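# Move the wooden block from the tote onto the stand

## Task

Take the wooden block out of the tote and leave it resting on the stand's top plate. The stand's post is locked at the correct height and must still be locked at that height at the end; letting it drop quickly can fail the job even if a robot is holding it. The tote has to finish entirely on the work bench, with nothing of it hanging past the bench edge. One or both robots may be used. At the end every robot must have released everything and backed away, no robot may have fallen or be left leaning, and nothing may be staying in place only because a robot holds it.

## Robot and tools

Robots: two identical Hello Robot Stretch 3 units, r1 and r2. Each has a differential-drive base (0.33 m long, 0.34 m wide, passive omni wheel at the rear), a lift on a mast, and a telescoping arm that reaches out to the robot's RIGHT side, ending in a wrist (yaw, pitch, roll) and a two-finger gripper. The base cannot slide sideways; to move the gripper forward or back you drive the base. A spin in place pivots about the point midway between the drive wheels, 0.05 m behind the front edge; with the arm retracted and wrist folded the swept radius is 0.28 m, and an unfolded level wrist reaches beyond that.

Frames: the base frame has its origin on the floor between the drive wheels, x forward, y left, z up. hand_pose is reported in it, located where the closed fingertips meet; with all wrist joints at zero its x points up, y back along the arm toward the mast, z toward the robot's rear. Odometry frame = base frame at scene start; heading is positive to the left, -3.142 to 3.142. Each robot reports in its own frames, so relative placement of the two robots can only be judged from images, lidar_m, wrist_depth_mm and head_depth_mm.

Tool execute_actions: argument actions is a list holding one action or none (empty list just returns state and images). The action is an object keyed by robot name, r1 and/or r2. Under each name: base (optional) with exactly one of translate_m (a relative drive from the base's current measured spot, metres, -1 to 1, forward positive) or rotate_rad (relative spin, radians, -3.2 to 3.2, counter-clockwise/left positive); joints (optional) with absolute targets by name: lift_m 0 to 1.1 (arm height on the mast), arm_m 0 to 0.52 (extension), wrist_yaw_rad -1.345 to 4.42 (0 along the arm, positive toward the front, 3.0 folded over the base), wrist_pitch_rad -1.57 to 0.451 (0 level, negative tips fingers down), wrist_roll_rad -2.911 to 2.911, gripper_m -0.089 to 0.179 (larger is wider; the real fingertip gap is about 0.007 less when nearly shut and 0.025 less when wide, zero below 0.007), head_pan_rad -3.953 to 1.73 (0 forward, -1.57 looks along the arm), head_tilt_rad -1.53 to 0.419 (negative looks down). Optional contact_limits takes only arm_m: an effort percentage 1 to 100 at which the arm's motion halts with contact_stop; lower is gentler, too low halts immediately, and the limit also caps holding force until the next action. Optional cameras lists camera names (r1_head_camera, r1_nav_camera, r1_wrist_camera, r2_ ... likewise, or all); omitted or null gives all, [] gives none. Everything in one action starts together. Anything left out may keep pushing toward an older target without being reported. An unknown key or out-of-range number rejects the whole call. Each motion lasts at most 15 s.

Tool wait: seconds 0 to 10; commands nothing and returns the same report. Tool zoom_image: camera plus region [x0, y0, x1, y1] in pixels from the top-left of that camera's latest full image, at most 504 by 504. Tool finished_scene: scene number; ends the scene irreversibly once the last command has been held, and reports success.

Results: base_status and joint_status say how each commanded motion ended: done, off_target (resting short and possibly still pushing), contact_stop (arm or lift met firm resistance and went slack until commanded again; a slack lift may sag under load or keep pressing), time_out, torque_fault (a wrist servo overloaded and is limp for 10 s). on_its_own describes uncommanded joints; its held-at value is the target, not the position. motor_effort is percent of maximum, positive toward larger joint values, with the bracketed peak for the last action; readings carry fixed bias and noise. A rest effort outside its normal range suggests pushing or carrying. Positive wheel effort pushes forward. lidar_m: 12 distances (m) from the base origin, 30-degree sectors starting straight ahead and going counter-clockwise (4th left, 7th behind, 10th right), in a plane 0.17 m above the floor, range 0.15 to 12, '-' for nothing; it misses clear items and thin legs, sees the other robot, and its own mast/parts can block sectors 5, 6, 9, 10. wrist_depth_mm (45 to 1000) and head_depth_mm (280 to 4000, image sideways) are 7x7 grids of median depth, '-' when unknown. base_tilt is in degrees (forward, right positive) with a fixed bias up to about 4. turned_by_wheels and turned_by_imu give turning since the last report. Odometry counts wheel slip as travel.

Speed: the base is fast (0.30 m/s, 1.9 rad/s) only when stowed: lift_m under 0.30, arm_m under 0.03, wrist_yaw_rad over 2.54; otherwise 0.10 m/s and 0.63 rad/s.

Gripping: command gripper_m below the object's width; to let go, command at least 0.02 above the value where the fingers met it. Neither the reading nor done proves a grasp. Overly hard squeezing triggers a stall guard that weakens the grip; send a new value to squeeze again.

Avoid: folding or unfolding the wrist unless lift_m is 0.32 to 0.95, wrist_pitch_rad -0.4 and roll near 0 (once folded, lift may go down to 0.25); yaw below -0.4 without pitch at -0.5 or lower. Robots pressing on each other (bases touching then driving further) fails the run; equal commands can differ in travel by up to 2.5 cm per metre, which matters when sharing a load. Arm pushes on rigid things with the gripper above about 0.45 m, repeated pushes after a contact_stop, driving while gripping something fixed, and snagging furniture can tip a robot; reverse in small steps, free the gripper, and lower lift_m to about 0.2 if still leaning. Avoid drops, slams, hard pushes and letting the stand's post sink fast. Loose objects may occasionally be nudged by outside forces. Time spent thinking lets the scene run on while the robot holds its last command.

Each tool is called after ">>>" by a JSON object that holds its "api" and its "payload", one argument or row to a line.

## Session

>>> {"api": "execute_actions", "payload": {
  "actions": []
}}

Scene clock: 0.00 s.
r1.base_odometry: x=+0.000 y=+0.000 heading=+0.000 (m, m, rad; r1's odometry frame)
r1.turned_by_wheels: +0.000 (rad since the last result)
r1.turned_by_imu: +0.000 (rad since the last result)
r1.base_tilt: forward=+0.9 right=-0.5 (deg)
r1.lidar_m: 1.85 1.25 2.27 2.23 1.13 0.92 0.91 1.00 1.56 3.12 3.43 1.68
r1.head_depth_mm: 1942 2914 3805 3805 3869 3798 2469 / 1912 2802 3887 3813 3749 3771 2493 / 1920 2827 3966 3908 3899 3874 2501 / 1927 2862 3896 3975 3982 3967 2475 / 1919 2838 - 3987 - 3859 2504 / 1926 2802 - - 3971 1792 2449 / 1897 2812 - - - 1659 1255
r1.base_status: not commanded
r1.joint_positions: lift_m=+0.349 arm_m=+0.000 wrist_yaw_rad=+2.920 wrist_pitch_rad=-0.533 wrist_roll_rad=-0.004 gripper_m=+0.037 head_pan_rad=-0.001 head_tilt_rad=+0.013
r1.joint_status: not commanded
r1.motor_effort: left_wheel=+0 right_wheel=+0 lift_m=+18 arm_m=+0 wrist_yaw_rad=-1 wrist_pitch_rad=+5 wrist_roll_rad=+0 gripper_m=-1 head_pan_rad=+1 head_tilt_rad=+1 (%)
r1.hand_pose: x=+0.0245 y=+0.0585 z=+0.3369 quat_wxyz=(+0.261, +0.697, +0.110, +0.659) (m; r1's base frame)
r1.wrist_depth_mm: - - - - - - - / - - - - - - - / 923 - 925 929 908 916 931 / 735 - 731 739 731 744 748 / 613 593 628 607 618 611 626 / 522 529 - 530 547 525 524 / 458 - - 467 459 461 471
r2.base_odometry: x=+0.000 y=+0.000 heading=+0.000 (m, m, rad; r2's odometry frame)
r2.turned_by_wheels: +0.000 (rad since the last result)
r2.turned_by_imu: +0.000 (rad since the last result)
r2.base_tilt: forward=+0.7 right=-0.3 (deg)
r2.lidar_m: 4.02 1.31 1.49 3.44 1.61 0.86 0.72 0.72 0.81 1.32 3.48 3.92
r2.head_depth_mm: 2067 2653 - - - 3507 2409 / 2090 2932 - - - 3474 2373 / 2097 3239 - - - 3503 2350 / 2091 3247 - - - 3379 2313 / 2117 3289 - - - 3377 2295 / 2124 3359 3898 3959 - 3280 2275 / 2162 3458 3812 3934 3888 3287 2229
r2.base_status: not commanded
r2.joint_positions: lift_m=+0.598 arm_m=+0.001 wrist_yaw_rad=+3.025 wrist_pitch_rad=-0.504 wrist_roll_rad=+0.016 gripper_m=+0.037 head_pan_rad=-0.002 head_tilt_rad=-0.005
r2.joint_status: not commanded
r2.motor_effort: left_wheel=+0 right_wheel=-1 lift_m=+21 arm_m=+0 wrist_yaw_rad=+0 wrist_pitch_rad=+4 wrist_roll_rad=+0 gripper_m=+0 head_pan_rad=+0 head_tilt_rad=+2 (%)
r2.hand_pose: x=+0.0036 y=+0.0655 z=+0.5922 quat_wxyz=(+0.217, +0.699, +0.134, +0.668) (m; r2's base frame)
r2.wrist_depth_mm: - - - - - - - / - - - - - - - / - - - - - - - / - - - - - - - / - 990 - 972 999 957 944 / 848 869 - 847 - 804 825 / 763 763 734 737 746 726 712
pictures: r1_head_camera (sideways: a quarter turn clockwise sets it upright), r1_nav_camera (sideways: a quarter turn counterclockwise sets it upright), r1_wrist_camera, r2_head_camera (sideways: a quarter turn clockwise sets it upright), r2_nav_camera (sideways: a quarter turn counterclockwise sets it upright), r2_wrist_camera
Images, in order (width x height): r1_head_camera 896x504, r1_nav_camera 672x504, r1_wrist_camera 644x364, r2_head_camera 896x504, r2_nav_camera 672x504, r2_wrist_camera 644x364.

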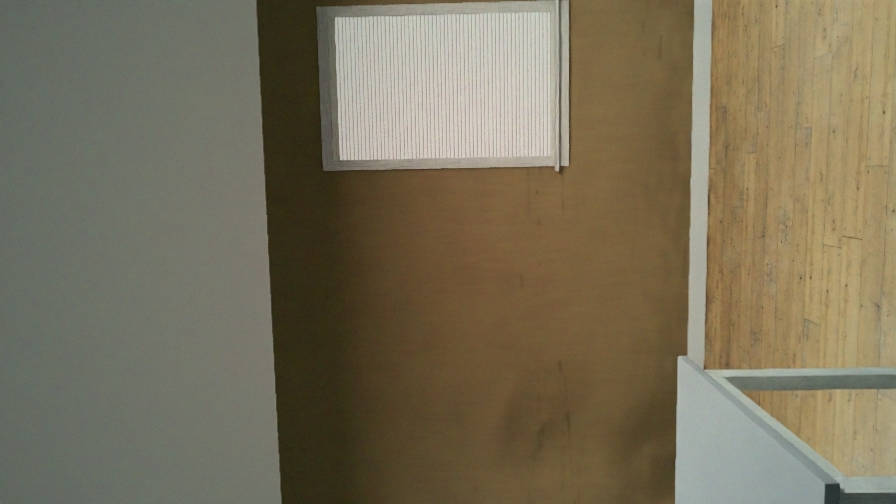

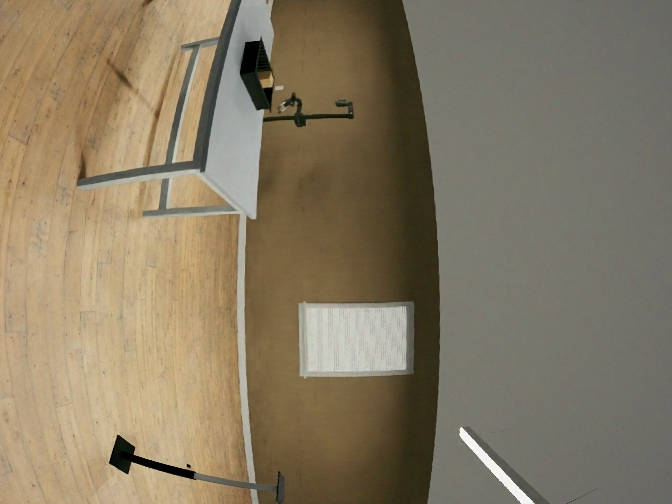

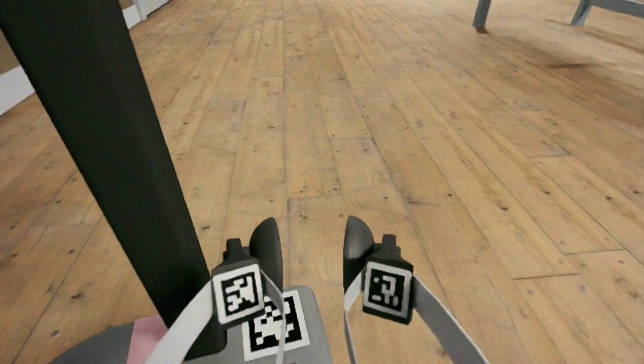

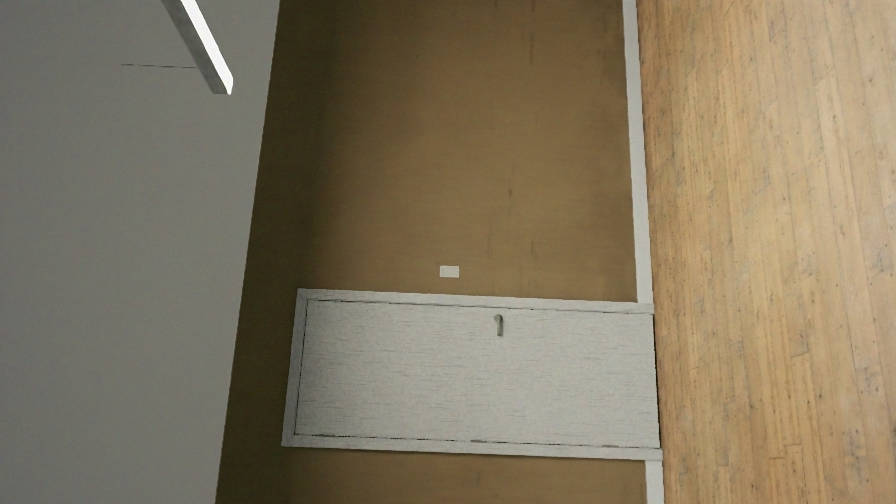

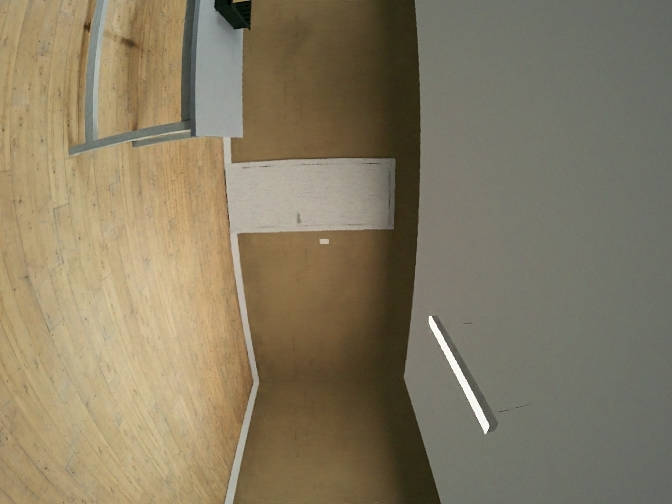

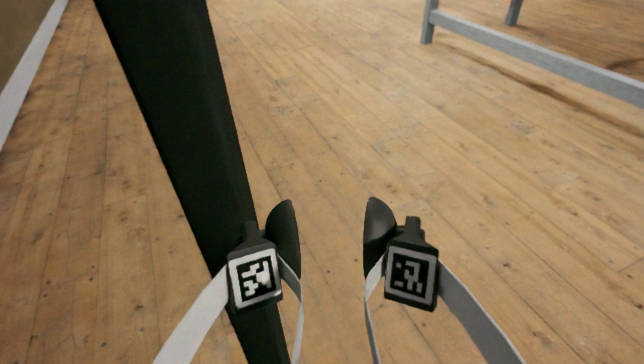

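>>> {"api": "execute_actions", "payload": {
  "actions": [
    {"r1":{"joints":{"head_pan_rad":0.9,"head_tilt_rad":-0.3}}}
  ],
  "cameras": ["r1_head_camera"]
}}

Scene clock: 7.40 s.
r1.base_odometry: x=+0.000 y=+0.000 heading=+0.000 (m, m, rad; r1's odometry frame)
r1.turned_by_wheels: +0.000 (rad since the last result)
r1.turned_by_imu: -0.001 (rad since the last result)
r1.base_tilt: forward=+0.8 right=-0.4 (deg)
r1.lidar_m: 1.85 1.25 2.27 2.23 1.12 0.92 0.91 1.00 1.56 3.12 3.45 1.68
r1.head_depth_mm: - - - 1786 2514 2083 1621 / - - - 1840 2757 2106 1630 / - - - 2182 2941 2098 1605 / - - - 3769 2646 2083 1617 / - - - - 2923 2111 1626 / - - - - 2954 2078 1626 / - - - - 2941 2096 1622
r1.base_status: not commanded
r1.joint_positions: lift_m=+0.349 arm_m=+0.000 wrist_yaw_rad=+2.920 wrist_pitch_rad=-0.533 wrist_roll_rad=-0.004 gripper_m=+0.037 head_pan_rad=+0.893 head_tilt_rad=-0.296
r1.joint_status: all done
r1.motor_effort: left_wheel=-1(1) right_wheel=+0(0) lift_m=+18(18) arm_m=+0(0) wrist_yaw_rad=+0(0) wrist_pitch_rad=+5(4) wrist_roll_rad=+0(0) gripper_m=-2(1) head_pan_rad=+3(26) head_tilt_rad=-3(28) (%)
r1.hand_pose: x=+0.0245 y=+0.0585 z=+0.3369 quat_wxyz=(+0.261, +0.697, +0.110, +0.659) (m; r1's base frame)
r1.wrist_depth_mm: - - - - - - - / - - - - - - - / 905 - 910 915 913 931 919 / 727 - 726 735 727 751 745 / 606 593 639 616 617 625 612 / 523 525 - 524 540 534 531 / 461 - - 464 455 464 463
r2.base_odometry: x=+0.000 y=+0.000 heading=+0.000 (m, m, rad; r2's odometry frame)
r2.turned_by_wheels: +0.000 (rad since the last result)
r2.turned_by_imu: +0.000 (rad since the last result)
r2.base_tilt: forward=+0.8 right=-0.2 (deg)
r2.lidar_m: 4.01 1.32 1.48 3.44 1.60 0.86 0.72 0.72 0.81 1.32 3.49 3.92
r2.head_depth_mm: 2037 2679 - - - 3533 2391 / 2066 2937 - - - 3501 2340 / 2094 3215 - - - 3462 2310 / 2093 3215 - - - 3379 2320 / 2118 3319 - - - 3377 2296 / 2156 3337 3905 3884 3914 3326 2278 / 2176 3367 3839 3834 3924 3292 2249
r2.base_status: not commanded
r2.joint_positions: lift_m=+0.598 arm_m=+0.001 wrist_yaw_rad=+3.025 wrist_pitch_rad=-0.504 wrist_roll_rad=+0.016 gripper_m=+0.037 head_pan_rad=-0.002 head_tilt_rad=-0.005
r2.joint_status: not commanded
r2.motor_effort: left_wheel=+1(1) right_wheel=-1(1) lift_m=+20(21) arm_m=-1(0) wrist_yaw_rad=+0(0) wrist_pitch_rad=+4(4) wrist_roll_rad=+0(0) gripper_m=+0(0) head_pan_rad=+0(0) head_tilt_rad=+2(2) (%)
r2.hand_pose: x=+0.0036 y=+0.0655 z=+0.5922 quat_wxyz=(+0.217, +0.699, +0.134, +0.668) (m; r2's base frame)
r2.wrist_depth_mm: - - - - - - - / - - - - - - - / - - - - - - - / - - - - - - - / - 995 - 947 969 930 946 / 869 876 - 867 - 831 825 / 767 750 732 737 705 733 727
pictures: r1_head_camera (sideways: a quarter turn clockwise sets it upright)
Images, in order (width x height): r1_head_camera 896x504.

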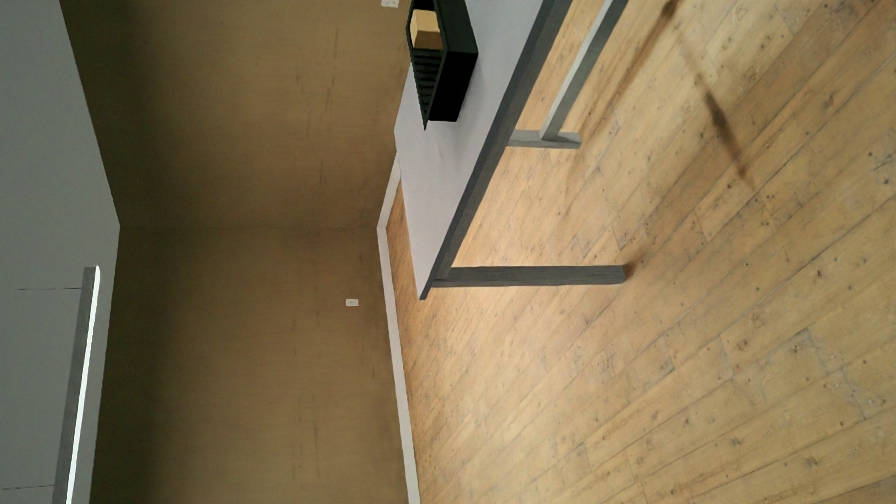

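>>> {"api": "execute_actions", "payload": {
  "actions": [
    {"r2":{"joints":{"head_pan_rad":0.8,"head_tilt_rad":-0.4}},"r1":{"joints":{"head_pan_rad":-1.2,"head_tilt_rad":-0.2}}}
  ],
  "cameras": ["r1_head_camera","r2_head_camera"]
}}

Scene clock: 15.17 s.
r1.base_odometry: x=+0.000 y=+0.000 heading=+0.000 (m, m, rad; r1's odometry frame)
r1.turned_by_wheels: +0.000 (rad since the last result)
r1.turned_by_imu: -0.001 (rad since the last result)
r1.base_tilt: forward=+0.8 right=-0.5 (deg)
r1.lidar_m: 1.85 1.25 2.27 2.23 1.12 0.92 0.91 1.00 1.56 3.13 3.43 1.68
r1.head_depth_mm: 2875 2903 2982 3083 3102 2343 1782 / 2942 3088 3122 3311 3296 2359 1790 / 3072 3238 3345 3394 3484 2376 1774 / 3247 3352 3519 3621 3578 2415 1801 / 3206 3546 3755 3881 3554 2411 1793 / 3237 3779 - - 3523 2368 1798 / 3202 - - - 3552 2411 1794
r1.base_status: not commanded
r1.joint_positions: lift_m=+0.349 arm_m=+0.000 wrist_yaw_rad=+2.920 wrist_pitch_rad=-0.533 wrist_roll_rad=-0.004 gripper_m=+0.037 head_pan_rad=-1.193 head_tilt_rad=-0.211
r1.joint_status: all done
r1.motor_effort: left_wheel=+0(1) right_wheel=+0(0) lift_m=+18(18) arm_m=+0(0) wrist_yaw_rad=+0(0) wrist_pitch_rad=+4(4) wrist_roll_rad=+1(0) gripper_m=-1(0) head_pan_rad=-1(25) head_tilt_rad=+5(17) (%)
r1.hand_pose: x=+0.0245 y=+0.0585 z=+0.3369 quat_wxyz=(+0.261, +0.697, +0.110, +0.659) (m; r1's base frame)
r1.wrist_depth_mm: - - - - - - - / - - - - - - - / 900 - 915 916 937 926 938 / 722 - 740 735 743 756 752 / 611 591 636 612 615 614 624 / 527 524 - 527 547 533 532 / 460 - - 462 457 461 464
r2.base_odometry: x=+0.000 y=+0.000 heading=+0.000 (m, m, rad; r2's odometry frame)
r2.turned_by_wheels: +0.000 (rad since the last result)
r2.turned_by_imu: +0.000 (rad since the last result)
r2.base_tilt: forward=+0.5 right=-0.3 (deg)
r2.lidar_m: 4.01 1.32 1.48 3.46 1.60 0.86 0.72 0.72 0.81 1.32 3.50 3.90
r2.head_depth_mm: 3519 3747 - 1492 2160 1691 1468 / 3675 3958 - 1587 2341 1688 1444 / 3892 - - 1676 2323 1714 1450 / - - 2022 2809 2288 1775 1441 / - - 2327 2902 2253 1766 1427 / - - 2297 2716 2118 1751 1436 / - - - 3192 2177 1765 1417
r2.base_status: not commanded
r2.joint_positions: lift_m=+0.598 arm_m=+0.001 wrist_yaw_rad=+3.025 wrist_pitch_rad=-0.504 wrist_roll_rad=+0.016 gripper_m=+0.037 head_pan_rad=+0.793 head_tilt_rad=-0.395
r2.joint_status: all done
r2.motor_effort: left_wheel=+1(1) right_wheel=-1(1) lift_m=+21(21) arm_m=+0(0) wrist_yaw_rad=+1(1) wrist_pitch_rad=+4(5) wrist_roll_rad=+1(0) gripper_m=-1(0) head_pan_rad=+3(51) head_tilt_rad=-2(20) (%)
r2.hand_pose: x=+0.0036 y=+0.0655 z=+0.5922 quat_wxyz=(+0.217, +0.699, +0.134, +0.668) (m; r2's base frame)
r2.wrist_depth_mm: - - - - - - - / - - - - - - - / - - - - - - - / - - - - - - - / - 989 - - 957 951 936 / 886 852 - 816 - 823 816 / 756 742 738 748 752 725 725
pictures: r1_head_camera (sideways: a quarter turn clockwise sets it upright), r2_head_camera (sideways: a quarter turn clockwise sets it upright)
Images, in order (width x height): r1_head_camera 896x504, r2_head_camera 896x504.

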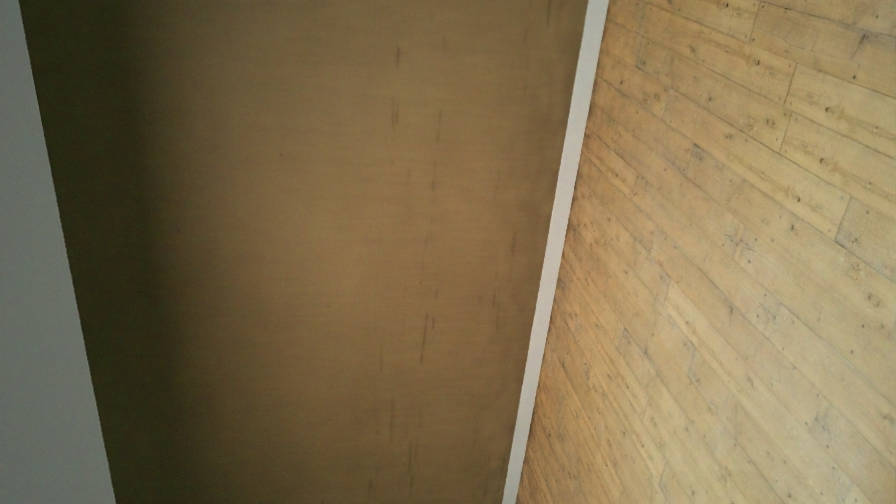

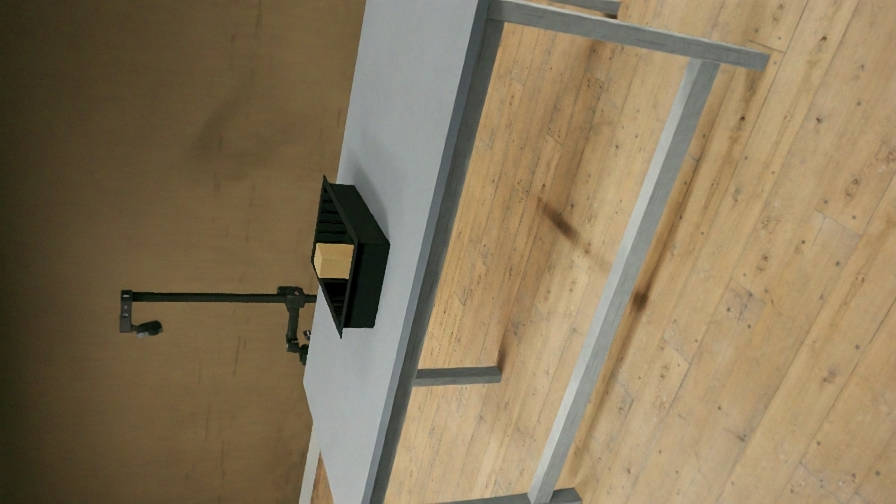

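gar Images from the cameras: a single stand seen by pan... wait, careful. The r2 shot shows r1 beyond the bench, and the stand is somewhere to r1's right but not at -1.2. Continue.

The stand isn't in view from either angle, so I'll pan r1's head further right to find it.

>>> {"api": "execute_actions", "payload": {
  "actions": [
    {"r1":{"joints":{"head_pan_rad":-2.2,"head_tilt_rad":-0.3}}}
  ],
  "cameras": ["r1_head_camera","r1_nav_camera"]
}}

Scene clock: 20.83 s.
r1.base_odometry: x=+0.000 y=+0.000 heading=+0.000 (m, m, rad; r1's odometry frame)
r1.turned_by_wheels: +0.000 (rad since the last result)
r1.turned_by_imu: -0.001 (rad since the last result)
r1.base_tilt: forward=+0.8 right=-0.6 (deg)
r1.lidar_m: 1.85 1.25 2.27 2.24 1.13 0.92 0.91 1.00 1.56 3.12 3.44 1.68
r1.head_depth_mm: 1099 1136 1170 1210 1256 1300 1346 / 1238 1297 1331 1394 1446 1509 1522 / 1423 1470 1541 1616 1699 1760 1618 / 1660 1740 1839 1930 2042 2006 1627 / 2015 2151 2257 2400 2504 2088 1631 / 2539 2710 2960 3194 2918 2113 1621 / 2763 2874 3055 3141 2946 2111 1621
r1.base_status: not commanded
r1.joint_positions: lift_m=+0.349 arm_m=+0.000 wrist_yaw_rad=+2.920 wrist_pitch_rad=-0.533 wrist_roll_rad=-0.004 gripper_m=+0.037 head_pan_rad=-2.193 head_tilt_rad=-0.296
r1.joint_status: all done
r1.motor_effort: left_wheel=+0(1) right_wheel=+0(0) lift_m=+18(18) arm_m=+0(0) wrist_yaw_rad=+0(0) wrist_pitch_rad=+5(4) wrist_roll_rad=+1(1) gripper_m=+0(0) head_pan_rad=-2(25) head_tilt_rad=-3(15) (%)
r1.hand_pose: x=+0.0245 y=+0.0585 z=+0.3369 quat_wxyz=(+0.261, +0.697, +0.110, +0.659) (m; r1's base frame)
r1.wrist_depth_mm: - - - - - - - / - - - - - - - / 907 - 899 902 924 927 929 / 736 - 741 737 734 728 746 / 607 593 638 610 620 612 617 / 523 519 - 521 546 521 530 / 465 - - 458 459 465 460
r2.base_odometry: x=+0.000 y=+0.000 heading=+0.000 (m, m, rad; r2's odometry frame)
r2.turned_by_wheels: +0.000 (rad since the last result)
r2.turned_by_imu: +0.000 (rad since the last result)
r2.base_tilt: forward=+0.6 right=-0.4 (deg)
r2.lidar_m: 4.02 1.32 1.48 3.43 1.60 0.86 0.72 0.72 0.81 1.32 3.48 3.92
r2.head_depth_mm: 3519 3719 3859 1485 2148 1697 1448 / 3739 3871 - 1582 2337 1677 1453 / 3944 - - 1669 2307 1719 1451 / - - 2045 2755 2307 1770 1440 / - - 2336 2903 2308 1762 1439 / - - 2276 2788 2115 1755 1435 / - - - 3231 2171 1758 1425
r2.base_status: not commanded
r2.joint_positions: lift_m=+0.598 arm_m=+0.001 wrist_yaw_rad=+3.025 wrist_pitch_rad=-0.504 wrist_roll_rad=+0.016 gripper_m=+0.037 head_pan_rad=+0.793 head_tilt_rad=-0.395
r2.joint_status: not commanded
r2.motor_effort: left_wheel=+1(1) right_wheel=+0(1) lift_m=+21(21) arm_m=+0(0) wrist_yaw_rad=+1(1) wrist_pitch_rad=+5(5) wrist_roll_rad=+0(0) gripper_m=-1(0) head_pan_rad=+5(4) head_tilt_rad=-2(2) (%)
r2.hand_pose: x=+0.0036 y=+0.0655 z=+0.5922 quat_wxyz=(+0.217, +0.699, +0.134, +0.668) (m; r2's base frame)
r2.wrist_depth_mm: - - - - - - - / - - - - - - - / - - - - - - - / - - - - - - - / - - - - 989 950 920 / 875 891 - 829 - 815 804 / 759 762 726 746 751 720 714
pictures: r1_head_camera (sideways: a quarter turn clockwise sets it upright), r1_nav_camera (sideways: a quarter turn counterclockwise sets it upright)
Images, in order (width x height): r1_head_camera 896x504, r1_nav_camera 672x504.

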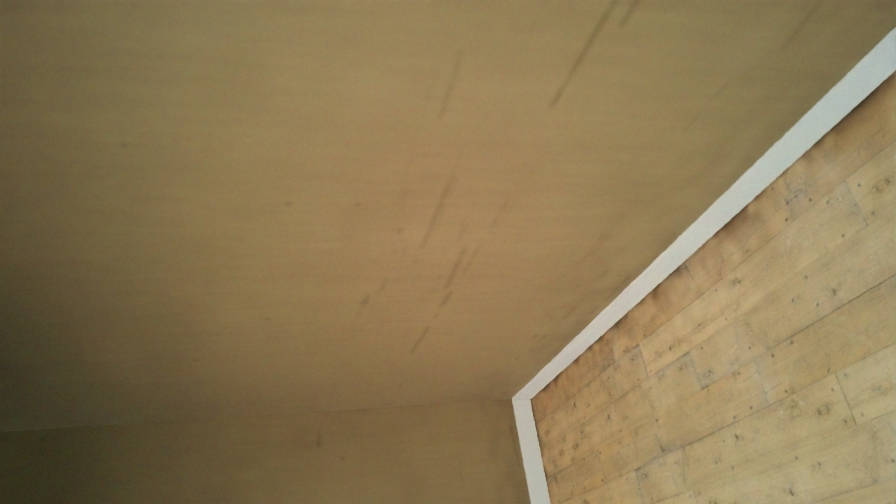

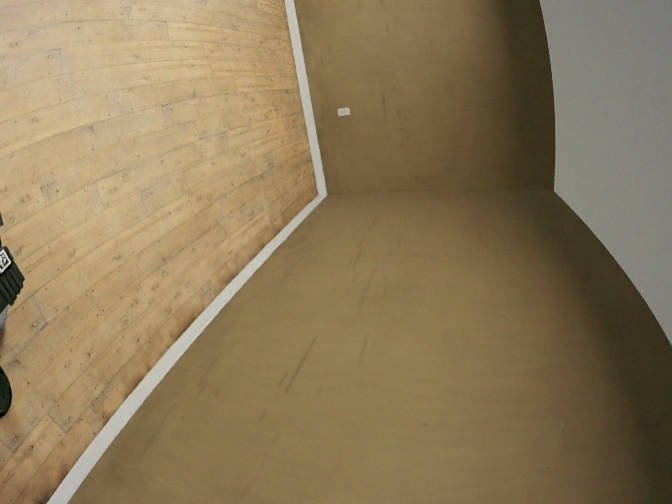

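>>> {"api": "execute_actions", "payload": {
  "actions": [
    {"r1":{"joints":{"head_pan_rad":-0.6,"head_tilt_rad":-0.3}}}
  ],
  "cameras": ["r1_head_camera"]
}}

Scene clock: 25.33 s.
r1.base_odometry: x=+0.000 y=+0.000 heading=+0.000 (m, m, rad; r1's odometry frame)
r1.turned_by_wheels: +0.000 (rad since the last result)
r1.turned_by_imu: -0.001 (rad since the last result)
r1.base_tilt: forward=+0.7 right=-0.6 (deg)
r1.lidar_m: 1.86 1.26 2.27 2.23 1.13 0.92 0.91 1.00 1.56 3.13 3.43 1.69
r1.head_depth_mm: 3817 3969 - - 2891 2083 1626 / - - - - 2906 2081 1631 / - - - - 2639 1997 1600 / 3949 - - - 2910 2083 1619 / 3804 3953 - - 2934 2075 1616 / 3634 3710 3942 - 2911 2093 1626 / 3436 3573 3704 3885 2916 2094 1606
r1.base_status: not commanded
r1.joint_positions: lift_m=+0.349 arm_m=+0.000 wrist_yaw_rad=+2.920 wrist_pitch_rad=-0.533 wrist_roll_rad=-0.004 gripper_m=+0.037 head_pan_rad=-0.607 head_tilt_rad=-0.296
r1.joint_status: all done
r1.motor_effort: left_wheel=-1(1) right_wheel=+0(0) lift_m=+18(18) arm_m=+1(1) wrist_yaw_rad=+0(0) wrist_pitch_rad=+5(5) wrist_roll_rad=+0(0) gripper_m=+0(0) head_pan_rad=+2(26) head_tilt_rad=-3(3) (%)
r1.hand_pose: x=+0.0245 y=+0.0585 z=+0.3369 quat_wxyz=(+0.261, +0.697, +0.110, +0.659) (m; r1's base frame)
r1.wrist_depth_mm: - - - - - - - / - - - - - - - / 893 - 905 906 929 911 972 / 738 - 729 733 753 744 732 / 610 593 629 617 627 619 618 / 518 517 - 521 548 526 532 / 463 - - 467 454 466 464
r2.base_odometry: x=+0.000 y=+0.000 heading=+0.000 (m, m, rad; r2's odometry frame)
r2.turned_by_wheels: +0.000 (rad since the last result)
r2.turned_by_imu: +0.000 (rad since the last result)
r2.base_tilt: forward=+0.6 right=-0.1 (deg)
r2.lidar_m: 4.01 1.31 1.48 3.44 1.60 0.86 0.72 0.72 0.81 1.32 3.49 3.93
r2.head_depth_mm: 3461 3732 3933 1495 2175 1686 1458 / 3717 3969 - 1568 2319 1687 1447 / 3820 - - 1676 2323 1710 1452 / - - 2034 2774 2299 1778 1436 / - - 2351 2855 2260 1762 1439 / - - 2300 2766 2100 1774 1445 / - - - 3149 2180 1753 1430
r2.base_status: not commanded
r2.joint_positions: lift_m=+0.598 arm_m=+0.001 wrist_yaw_rad=+3.025 wrist_pitch_rad=-0.504 wrist_roll_rad=+0.016 gripper_m=+0.037 head_pan_rad=+0.793 head_tilt_rad=-0.395
r2.joint_status: not commanded
r2.motor_effort: left_wheel=+1(1) right_wheel=+0(1) lift_m=+21(21) arm_m=+0(0) wrist_yaw_rad=+0(1) wrist_pitch_rad=+5(5) wrist_roll_rad=+1(0) gripper_m=+0(0) head_pan_rad=+4(5) head_tilt_rad=-1(2) (%)
r2.hand_pose: x=+0.0036 y=+0.0655 z=+0.5922 quat_wxyz=(+0.217, +0.699, +0.134, +0.668) (m; r2's base frame)
r2.wrist_depth_mm: - - - - - - - / - - - - - - - / - - - - - - - / - - - - - - - / - - - 983 965 952 931 / 859 853 - 852 - 810 808 / 763 764 732 737 741 730 723
pictures: r1_head_camera (sideways: a quarter turn clockwise sets it upright)
Images, in order (width x height): r1_head_camera 896x504.

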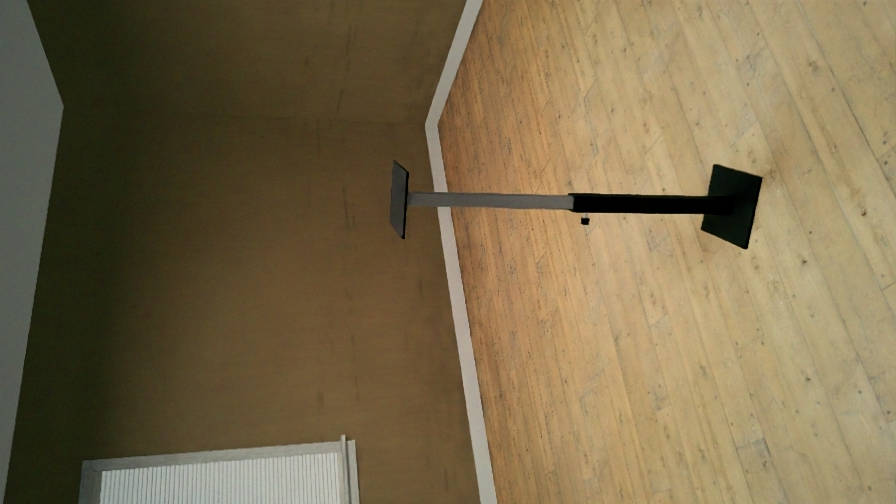

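>>> {"api": "execute_actions", "payload": {
  "actions": [
    {"r1":{"base":{"translate_m":0.5},"joints":{"head_pan_rad":-1.57,"head_tilt_rad":-0.5}}}
  ],
  "cameras": []
}}

>>> {"api": "execute_actions", "payload": {
  "actions": [
    {"r1":{"base":{"rotate_rad":1.571},"joints":{"lift_m":0.9}}}
  ],
  "cameras": ["r1_head_camera","r1_nav_camera"]
}}

Scene clock: 45.43 s.
r1.base_odometry: x=+0.500 y=+0.000 heading=+0.000 (m, m, rad; r1's odometry frame)
r1.turned_by_wheels: +0.000 (rad since the last result)
r1.turned_by_imu: +0.000 (rad since the last result)
r1.base_tilt: forward=+0.8 right=-0.6 (deg)
r1.lidar_m: 1.35 0.78 1.99 3.37 1.73 1.41 1.41 1.54 2.42 3.21 1.35 3.40
r1.head_depth_mm: 2724 2952 3164 2937 2101 1670 1374 / 2772 3028 3237 2868 2100 1663 1363 / 2763 3034 3298 2860 2114 1660 1372 / 2785 3071 3329 2927 2123 1667 1363 / 2874 3099 3391 2853 2115 1653 1367 / 2892 3095 3388 2875 2105 1654 1364 / 2939 3181 3488 2874 2093 1648 1359
r1.base_status: done
r1.joint_positions: lift_m=+0.349 arm_m=+0.000 wrist_yaw_rad=+2.920 wrist_pitch_rad=-0.533 wrist_roll_rad=-0.004 gripper_m=+0.037 head_pan_rad=-1.563 head_tilt_rad=-0.493
r1.joint_status: all done
r1.motor_effort: left_wheel=-1(4) right_wheel=+0(4) lift_m=+18(18) arm_m=+0(0) wrist_yaw_rad=-1(0) wrist_pitch_rad=+5(5) wrist_roll_rad=+0(0) gripper_m=-1(1) head_pan_rad=-2(25) head_tilt_rad=-5(23) (%)
r1.hand_pose: x=+0.0245 y=+0.0585 z=+0.3369 quat_wxyz=(+0.261, +0.697, +0.110, +0.659) (m; r1's base frame)
r1.wrist_depth_mm: - - - - - - - / - - - - - - - / 909 - 924 923 935 942 693 / 720 - 747 738 739 745 721 / 614 583 639 621 615 614 617 / 526 526 - 531 548 534 529 / 460 - - 466 463 461 461
r2.base_odometry: x=+0.000 y=+0.000 heading=+0.000 (m, m, rad; r2's odometry frame)
r2.turned_by_wheels: +0.000 (rad since the last result)
r2.turned_by_imu: -0.001 (rad since the last result)
r2.base_tilt: forward=+0.5 right=-0.3 (deg)
r2.lidar_m: 4.00 1.32 1.48 3.44 1.60 0.86 0.72 0.72 0.81 1.32 3.48 3.92
r2.head_depth_mm: 3483 3681 3937 1488 2156 1698 1456 / 3762 3916 - 1574 2334 1678 1457 / 3827 - - 1666 2342 1729 1450 / - - 2063 2771 2312 1778 1451 / - - 2346 2878 2304 1763 1434 / - - 2248 2728 2100 1749 1430 / - - - 3165 2169 1761 1421
r2.base_status: not commanded
r2.joint_positions: lift_m=+0.598 arm_m=+0.001 wrist_yaw_rad=+3.025 wrist_pitch_rad=-0.504 wrist_roll_rad=+0.016 gripper_m=+0.037 head_pan_rad=+0.793 head_tilt_rad=-0.395
r2.joint_status: not commanded
r2.motor_effort: left_wheel=+1(1) right_wheel=-1(1) lift_m=+21(21) arm_m=+0(0) wrist_yaw_rad=+0(0) wrist_pitch_rad=+5(4) wrist_roll_rad=+0(0) gripper_m=+0(0) head_pan_rad=+5(4) head_tilt_rad=-2(2) (%)
r2.hand_pose: x=+0.0036 y=+0.0655 z=+0.5922 quat_wxyz=(+0.217, +0.699, +0.134, +0.668) (m; r2's base frame)
r2.wrist_depth_mm: - - - - - - - / - - - - - - - / - - - - - - - / - - - - - - - / - - - 976 983 946 920 / 853 869 - 827 - 831 807 / 781 772 741 761 730 726 713
pictures: none
No camera images: the call's "cameras" was empty. Leave "cameras" out to get every camera's image.

Scene clock: 51.27 s.
r1.base_odometry: x=+0.500 y=+0.000 heading=+1.571 (m, m, rad; r1's odometry frame)
r1.turned_by_wheels: +1.571 (rad since the last result)
r1.turned_by_imu: +1.588 (rad since the last result)
r1.base_tilt: forward=+0.7 right=-0.6 (deg)
r1.lidar_m: 3.39 1.74 1.42 1.40 1.54 2.41 3.20 1.35 3.39 1.36 0.78 1.99
r1.head_depth_mm: 2882 3068 3361 2877 2139 1662 - / 2896 3136 3436 2853 2111 1658 1452 / 2973 3227 3527 2871 2099 1653 1405 / 3008 3221 3517 2873 2127 1658 1410 / 3021 3247 3604 2887 2082 1655 1440 / 3032 3267 3573 1511 1874 1662 1368 / 3065 3398 3621 1169 1888 1659 1336
r1.base_status: done
r1.joint_positions: lift_m=+0.900 arm_m=+0.000 wrist_yaw_rad=+2.920 wrist_pitch_rad=-0.533 wrist_roll_rad=-0.004 gripper_m=+0.037 head_pan_rad=-1.563 head_tilt_rad=-0.494
r1.joint_status: all done
r1.motor_effort: left_wheel=-5(9) right_wheel=+4(8) lift_m=+22(24) arm_m=+0(0) wrist_yaw_rad=+0(0) wrist_pitch_rad=+5(5) wrist_roll_rad=+0(0) gripper_m=-1(1) head_pan_rad=-2(2) head_tilt_rad=-4(4) (%)
r1.hand_pose: x=+0.0245 y=+0.0585 z=+0.8875 quat_wxyz=(+0.261, +0.697, +0.110, +0.659) (m; r1's base frame)
r1.wrist_depth_mm: - - - - - - - / - - - - - - - / - - - - - - - / - - - - - - - / - - - - - - - / - - - - - - - / - - - - - - -
r2.base_odometry: x=+0.000 y=+0.000 heading=+0.000 (m, m, rad; r2's odometry frame)
r2.turned_by_wheels: +0.000 (rad since the last result)
r2.turned_by_imu: -0.001 (rad since the last result)
r2.base_tilt: forward=+0.6 right=-0.1 (deg)
r2.lidar_m: 4.00 1.32 1.48 3.45 1.60 0.86 0.72 0.72 0.81 1.32 3.49 3.93
r2.head_depth_mm: 3511 3748 3907 1494 2176 1694 1463 / 3707 3955 - 1581 2334 1673 1447 / 3876 - - 1685 2325 1724 1441 / - - 2031 2804 2282 1771 1456 / - - 2329 2929 2303 1767 1432 / - - 2277 2777 2120 1764 1428 / - - - 3203 2170 1748 1427
r2.base_status: not commanded
r2.joint_positions: lift_m=+0.598 arm_m=+0.001 wrist_yaw_rad=+3.025 wrist_pitch_rad=-0.504 wrist_roll_rad=+0.016 gripper_m=+0.037 head_pan_rad=+0.793 head_tilt_rad=-0.395
r2.joint_status: not commanded
r2.motor_effort: left_wheel=+1(1) right_wheel=-1(1) lift_m=+21(21) arm_m=+0(0) wrist_yaw_rad=+1(1) wrist_pitch_rad=+5(5) wrist_roll_rad=+1(0) gripper_m=+0(0) head_pan_rad=+4(4) head_tilt_rad=-2(1) (%)
r2.hand_pose: x=+0.0036 y=+0.0655 z=+0.5922 quat_wxyz=(+0.217, +0.699, +0.134, +0.668) (m; r2's base frame)
r2.wrist_depth_mm: - - - - - - - / - - - - - - - / - - - - - - - / - - - - - - - / 999 997 - 955 963 947 931 / 833 857 - 844 - 846 814 / 763 761 742 753 733 722 714
pictures: r1_head_camera (sideways: a quarter turn clockwise sets it upright), r1_nav_camera (sideways: a quarter turn counterclockwise sets it upright)
Images, in order (width x height): r1_head_camera 896x504, r1_nav_camera 672x504.

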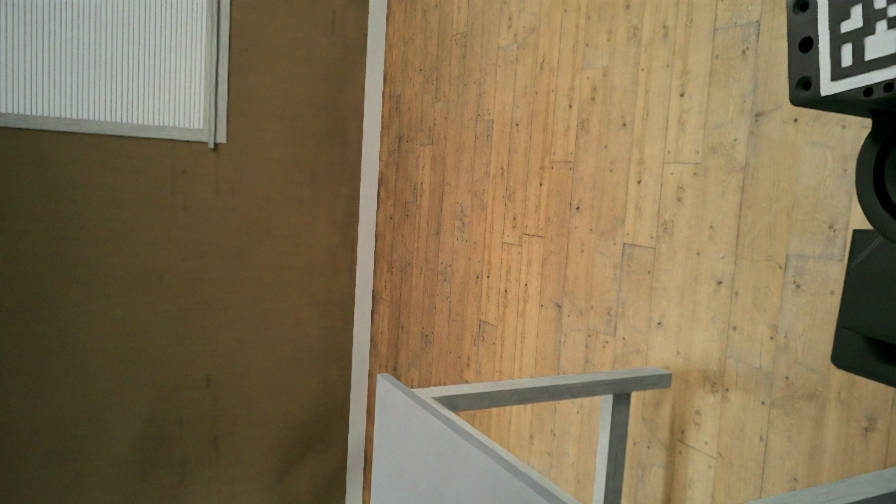

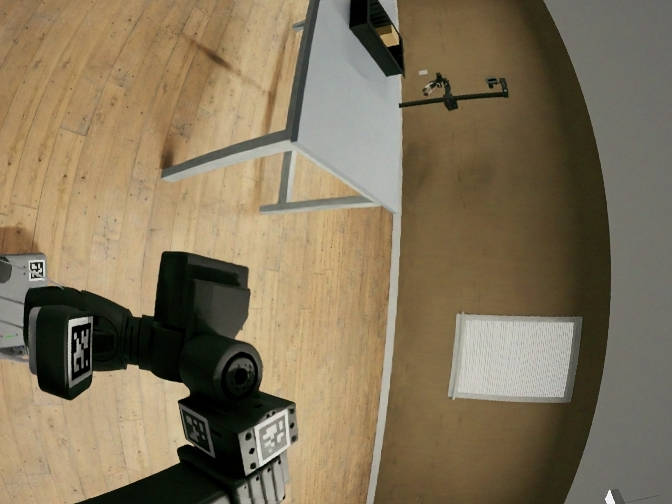

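>>> {"api": "execute_actions", "payload": {
  "actions": [
    {"r1":{"joints":{"head_pan_rad":-0.7,"head_tilt_rad":-0.5,"wrist_pitch_rad":-0.4}}}
  ],
  "cameras": ["r1_head_camera"]
}}

Scene clock: 67.20 s.
r1.base_odometry: x=+0.500 y=+0.000 heading=+1.571 (m, m, rad; r1's odometry frame)
r1.turned_by_wheels: +0.000 (rad since the last result)
r1.turned_by_imu: -0.001 (rad since the last result)
r1.base_tilt: forward=+0.8 right=-0.5 (deg)
r1.lidar_m: 3.37 1.74 1.41 1.40 1.54 2.41 3.19 1.35 3.39 1.35 0.78 2.00
r1.head_depth_mm: 3813 - - 1175 903 1054 1334 / - - 1667 1176 1007 1661 1280 / - - 1637 1179 2018 1656 1368 / - - 1618 1320 2120 1659 1372 / - - 1842 2613 2105 1658 1371 / - - 1991 2615 2093 1659 1367 / - - - 2833 2098 1652 1358
r1.base_status: not commanded
r1.joint_positions: lift_m=+0.900 arm_m=+0.000 wrist_yaw_rad=+2.920 wrist_pitch_rad=-0.422 wrist_roll_rad=-0.004 gripper_m=+0.037 head_pan_rad=-0.707 head_tilt_rad=-0.494
r1.joint_status: all done
r1.motor_effort: left_wheel=-5(5) right_wheel=+4(4) lift_m=+22(22) arm_m=+0(0) wrist_yaw_rad=-1(0) wrist_pitch_rad=+9(9) wrist_roll_rad=+0(0) gripper_m=-1(0) head_pan_rad=+3(25) head_tilt_rad=-3(5) (%)
r1.hand_pose: x=+0.0279 y=+0.0736 z=+0.9116 quat_wxyz=(+0.224, +0.702, +0.071, +0.672) (m; r1's base frame)
r1.wrist_depth_mm: - - - - - - - / - - - - - - - / - - - - - - - / - - - - - - - / - - - - - - - / - - - - - - - / - - - - - - -
r2.base_odometry: x=+0.000 y=+0.000 heading=+0.000 (m, m, rad; r2's odometry frame)
r2.turned_by_wheels: +0.000 (rad since the last result)
r2.turned_by_imu: +0.000 (rad since the last result)
r2.base_tilt: forward=+0.6 right=-0.3 (deg)
r2.lidar_m: 4.00 1.32 1.48 3.45 1.60 0.86 0.72 0.72 0.81 1.32 3.49 3.92
r2.head_depth_mm: 3520 3774 3865 1485 2153 1690 1463 / 3717 3931 - 1568 2336 1676 1453 / 3901 - - 1685 2325 1716 1445 / - - 2057 2788 2301 1771 1445 / - - 2328 2926 2304 1757 1447 / - - 2305 2762 2096 1767 1437 / - - - 3208 2167 1753 1420
r2.base_status: not commanded
r2.joint_positions: lift_m=+0.598 arm_m=+0.001 wrist_yaw_rad=+3.025 wrist_pitch_rad=-0.504 wrist_roll_rad=+0.016 gripper_m=+0.037 head_pan_rad=+0.793 head_tilt_rad=-0.395
r2.joint_status: not commanded
r2.motor_effort: left_wheel=+1(1) right_wheel=+0(1) lift_m=+21(21) arm_m=+0(0) wrist_yaw_rad=+0(0) wrist_pitch_rad=+4(5) wrist_roll_rad=+0(0) gripper_m=+0(0) head_pan_rad=+4(5) head_tilt_rad=-2(2) (%)
r2.hand_pose: x=+0.0036 y=+0.0655 z=+0.5922 quat_wxyz=(+0.217, +0.699, +0.134, +0.668) (m; r2's base frame)
r2.wrist_depth_mm: - - - - - - - / - - - - - - - / - - - - - - - / - - - - - - - / 994 986 - 973 982 929 926 / 906 858 - 848 - 817 831 / 777 761 743 753 741 739 718
pictures: r1_head_camera (sideways: a quarter turn clockwise sets it upright)
Images, in order (width x height): r1_head_camera 896x504.

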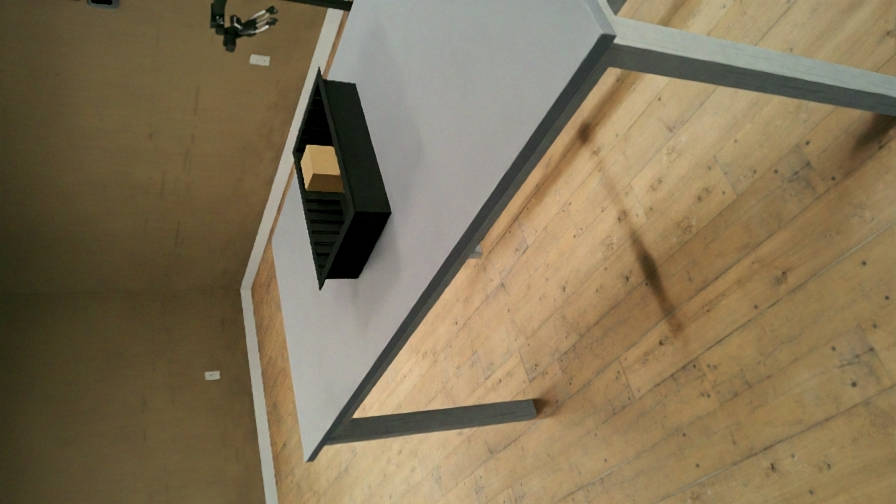

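>>> {"api": "execute_actions", "payload": {
  "actions": [
    {"r1":{"base":{"rotate_rad":-0.4},"joints":{"wrist_yaw_rad":0.0,"lift_m":1.0}}}
  ],
  "cameras": []
}}

>>> {"api": "execute_actions", "payload": {
  "actions": [
    {"r1":{"base":{"translate_m":0.9},"joints":{"head_pan_rad":-1.2,"head_tilt_rad":-0.6}}}
  ],
  "cameras": ["r1_head_camera","r1_nav_camera"]
}}

Scene clock: 86.47 s.
r1.base_odometry: x=+0.500 y=+0.000 heading=+1.171 (m, m, rad; r1's odometry frame)
r1.turned_by_wheels: -0.400 (rad since the last result)
r1.turned_by_imu: -0.405 (rad since the last result)
r1.base_tilt: forward=+0.8 right=-0.7 (deg)
r1.lidar_m: 1.99 2.68 1.61 1.40 1.40 1.65 2.94 3.22 1.35 3.38 1.36 0.78
r1.head_depth_mm: 3027 3171 3452 2921 2082 1666 1364 / 3190 3390 3599 1470 1946 1662 1360 / 3378 3612 3855 1238 2039 1652 1372 / 3591 3684 3955 1175 972 1562 1288 / 3702 - - 1180 973 1622 1366 / - - 1646 1169 1939 1645 1365 / - - 1568 1172 2094 1658 1361
r1.base_status: done
r1.joint_positions: lift_m=+1.000 arm_m=+0.000 wrist_yaw_rad=+0.002 wrist_pitch_rad=-0.420 wrist_roll_rad=-0.004 gripper_m=+0.037 head_pan_rad=-0.707 head_tilt_rad=-0.494
r1.joint_status: all done
r1.motor_effort: left_wheel=+3(8) right_wheel=-4(6) lift_m=+22(23) arm_m=+0(0) wrist_yaw_rad=-4(3) wrist_pitch_rad=+8(9) wrist_roll_rad=+0(1) gripper_m=-1(1) head_pan_rad=+3(2) head_tilt_rad=-4(4) (%)
r1.hand_pose: x=-0.0210 y=-0.3691 z=+1.0120 quat_wxyz=(+0.693, +0.149, -0.690, -0.147) (m; r1's base frame)
r1.wrist_depth_mm: - - - - - - - / - - - - - - - / - - - - - - - / - - - - - - - / - - - - - - - / - - - - - - - / - - - - - - -
r2.base_odometry: x=+0.000 y=+0.000 heading=+0.000 (m, m, rad; r2's odometry frame)
r2.turned_by_wheels: +0.000 (rad since the last result)
r2.turned_by_imu: -0.001 (rad since the last result)
r2.base_tilt: forward=+0.6 right=-0.3 (deg)
r2.lidar_m: 4.00 1.32 1.47 3.45 1.61 0.86 0.72 0.72 0.81 1.32 3.47 3.93
r2.head_depth_mm: 3465 3813 3905 1490 2154 1691 1462 / 3668 3932 - 1583 2339 1682 1446 / 3940 - - 1680 2344 1735 1445 / - - 2025 2720 2314 1780 1448 / - - 2302 2870 2294 1761 1440 / - - 2333 2777 2107 1768 1428 / - - - 3177 2182 1742 1422
r2.base_status: not commanded
r2.joint_positions: lift_m=+0.598 arm_m=+0.001 wrist_yaw_rad=+3.025 wrist_pitch_rad=-0.504 wrist_roll_rad=+0.016 gripper_m=+0.037 head_pan_rad=+0.793 head_tilt_rad=-0.395
r2.joint_status: not commanded
r2.motor_effort: left_wheel=+1(1) right_wheel=-1(1) lift_m=+21(21) arm_m=+0(0) wrist_yaw_rad=+1(1) wrist_pitch_rad=+5(5) wrist_roll_rad=+0(0) gripper_m=+0(0) head_pan_rad=+5(4) head_tilt_rad=-2(2) (%)
r2.hand_pose: x=+0.0036 y=+0.0655 z=+0.5922 quat_wxyz=(+0.217, +0.699, +0.134, +0.668) (m; r2's base frame)
r2.wrist_depth_mm: - - - - - - - / - - - - - - - / - - - - - - - / - - - - - - - / - 990 - - 951 968 942 / 895 886 - 806 - 846 815 / 760 759 714 732 729 711 717
pictures: none
No camera images: the call's "cameras" was empty. Leave "cameras" out to get every camera's image.

Scene clock: 96.43 s.
r1.base_odometry: x=+0.850 y=+0.829 heading=+1.171 (m, m, rad; r1's odometry frame)
r1.turned_by_wheels: +0.000 (rad since the last result)
r1.turned_by_imu: +0.001 (rad since the last result)
r1.base_tilt: forward=+0.8 right=-0.6 (deg)
r1.lidar_m: 1.09 3.13 1.85 1.62 1.62 1.90 3.41 1.98 0.57 1.07 1.08 1.26
r1.head_depth_mm: 2711 2967 3139 989 720 - - / 2721 3002 3175 989 768 625 1266 / 2720 2999 3226 987 763 623 1261 / 2753 3059 3257 981 762 622 1290 / 2794 3037 3212 933 763 622 1282 / 2826 3111 3282 872 736 638 1283 / 2806 2986 2782 930 742 637 1286
r1.base_status: done
r1.joint_positions: lift_m=+1.000 arm_m=+0.000 wrist_yaw_rad=+0.002 wrist_pitch_rad=-0.420 wrist_roll_rad=-0.004 gripper_m=+0.037 head_pan_rad=-1.193 head_tilt_rad=-0.592
r1.joint_status: all done
r1.motor_effort: left_wheel=+3(8) right_wheel=-3(4) lift_m=+22(22) arm_m=+1(0) wrist_yaw_rad=-2(3) wrist_pitch_rad=+8(8) wrist_roll_rad=+1(0) gripper_m=-1(2) head_pan_rad=-2(20) head_tilt_rad=-5(18) (%)
r1.hand_pose: x=-0.0211 y=-0.3691 z=+1.0120 quat_wxyz=(+0.693, +0.148, -0.690, -0.147) (m; r1's base frame)
r1.wrist_depth_mm: - - - - - - - / - - - - - - - / - - - 921 - - - / 549 683 681 677 718 - - / 496 545 566 545 542 - - / 420 453 464 455 474 455 - / 387 391 377 395 381 405 -
r2.base_odometry: x=+0.000 y=+0.000 heading=+0.000 (m, m, rad; r2's odometry frame)
r2.turned_by_wheels: +0.000 (rad since the last result)
r2.turned_by_imu: -0.001 (rad since the last result)
r2.base_tilt: forward=+0.5 right=-0.1 (deg)
r2.lidar_m: 4.01 1.31 1.48 3.46 1.60 0.86 0.72 0.72 0.81 1.32 3.49 3.93
r2.head_depth_mm: 3567 3686 3903 1505 2147 1698 1466 / 3676 3910 - 1584 2341 1706 1459 / 3891 - - 1678 2321 1722 1449 / - - 2039 2777 2296 1769 1448 / - - 2305 2912 2292 1765 1427 / - - 2268 2759 2113 1758 1425 / - - - 3202 2167 1745 1428
r2.base_status: not commanded
r2.joint_positions: lift_m=+0.598 arm_m=+0.001 wrist_yaw_rad=+3.025 wrist_pitch_rad=-0.504 wrist_roll_rad=+0.016 gripper_m=+0.037 head_pan_rad=+0.793 head_tilt_rad=-0.395
r2.joint_status: not commanded
r2.motor_effort: left_wheel=+1(1) right_wheel=+0(1) lift_m=+21(21) arm_m=+0(0) wrist_yaw_rad=+1(1) wrist_pitch_rad=+5(5) wrist_roll_rad=+0(1) gripper_m=+0(0) head_pan_rad=+5(6) head_tilt_rad=-2(2) (%)
r2.hand_pose: x=+0.0036 y=+0.0655 z=+0.5922 quat_wxyz=(+0.217, +0.699, +0.134, +0.668) (m; r2's base frame)
r2.wrist_depth_mm: - - - - - - - / - - - - - - - / - - - - - - - / - - - - - - - / - 971 - 974 982 955 912 / 863 851 - 826 - 831 810 / 791 772 738 736 740 723 722
pictures: r1_head_camera (sideways: a quarter turn clockwise sets it upright), r1_nav_camera (sideways: a quarter turn counterclockwise sets it upright)
Images, in order (width x height): r1_head_camera 896x504, r1_nav_camera 672x504.

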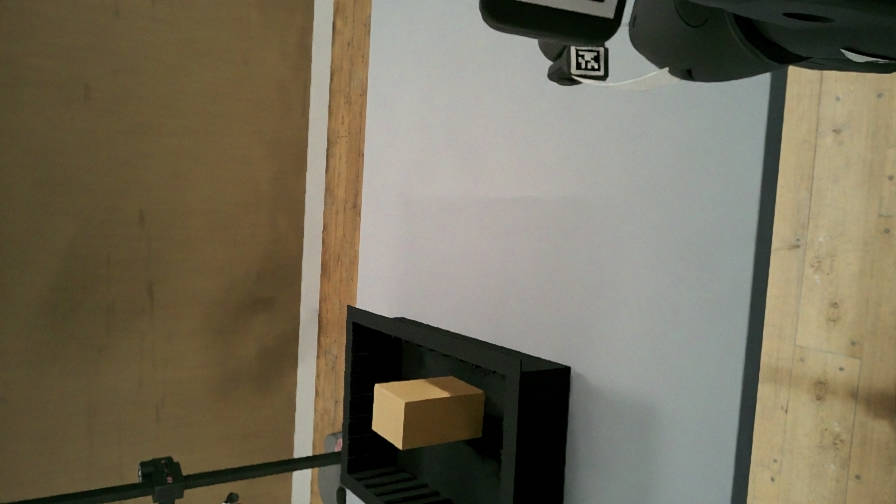

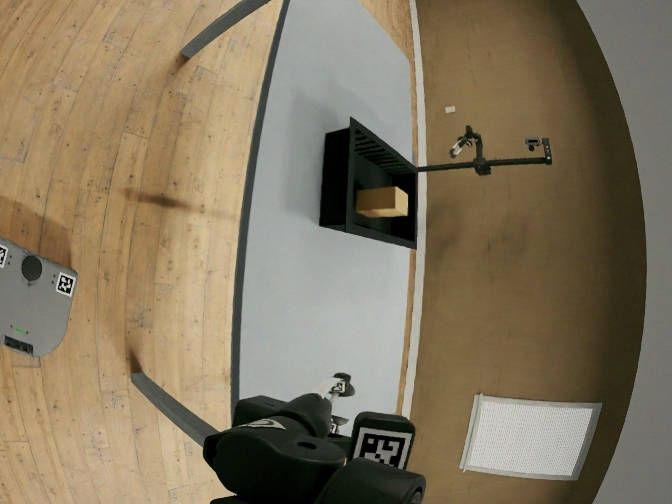

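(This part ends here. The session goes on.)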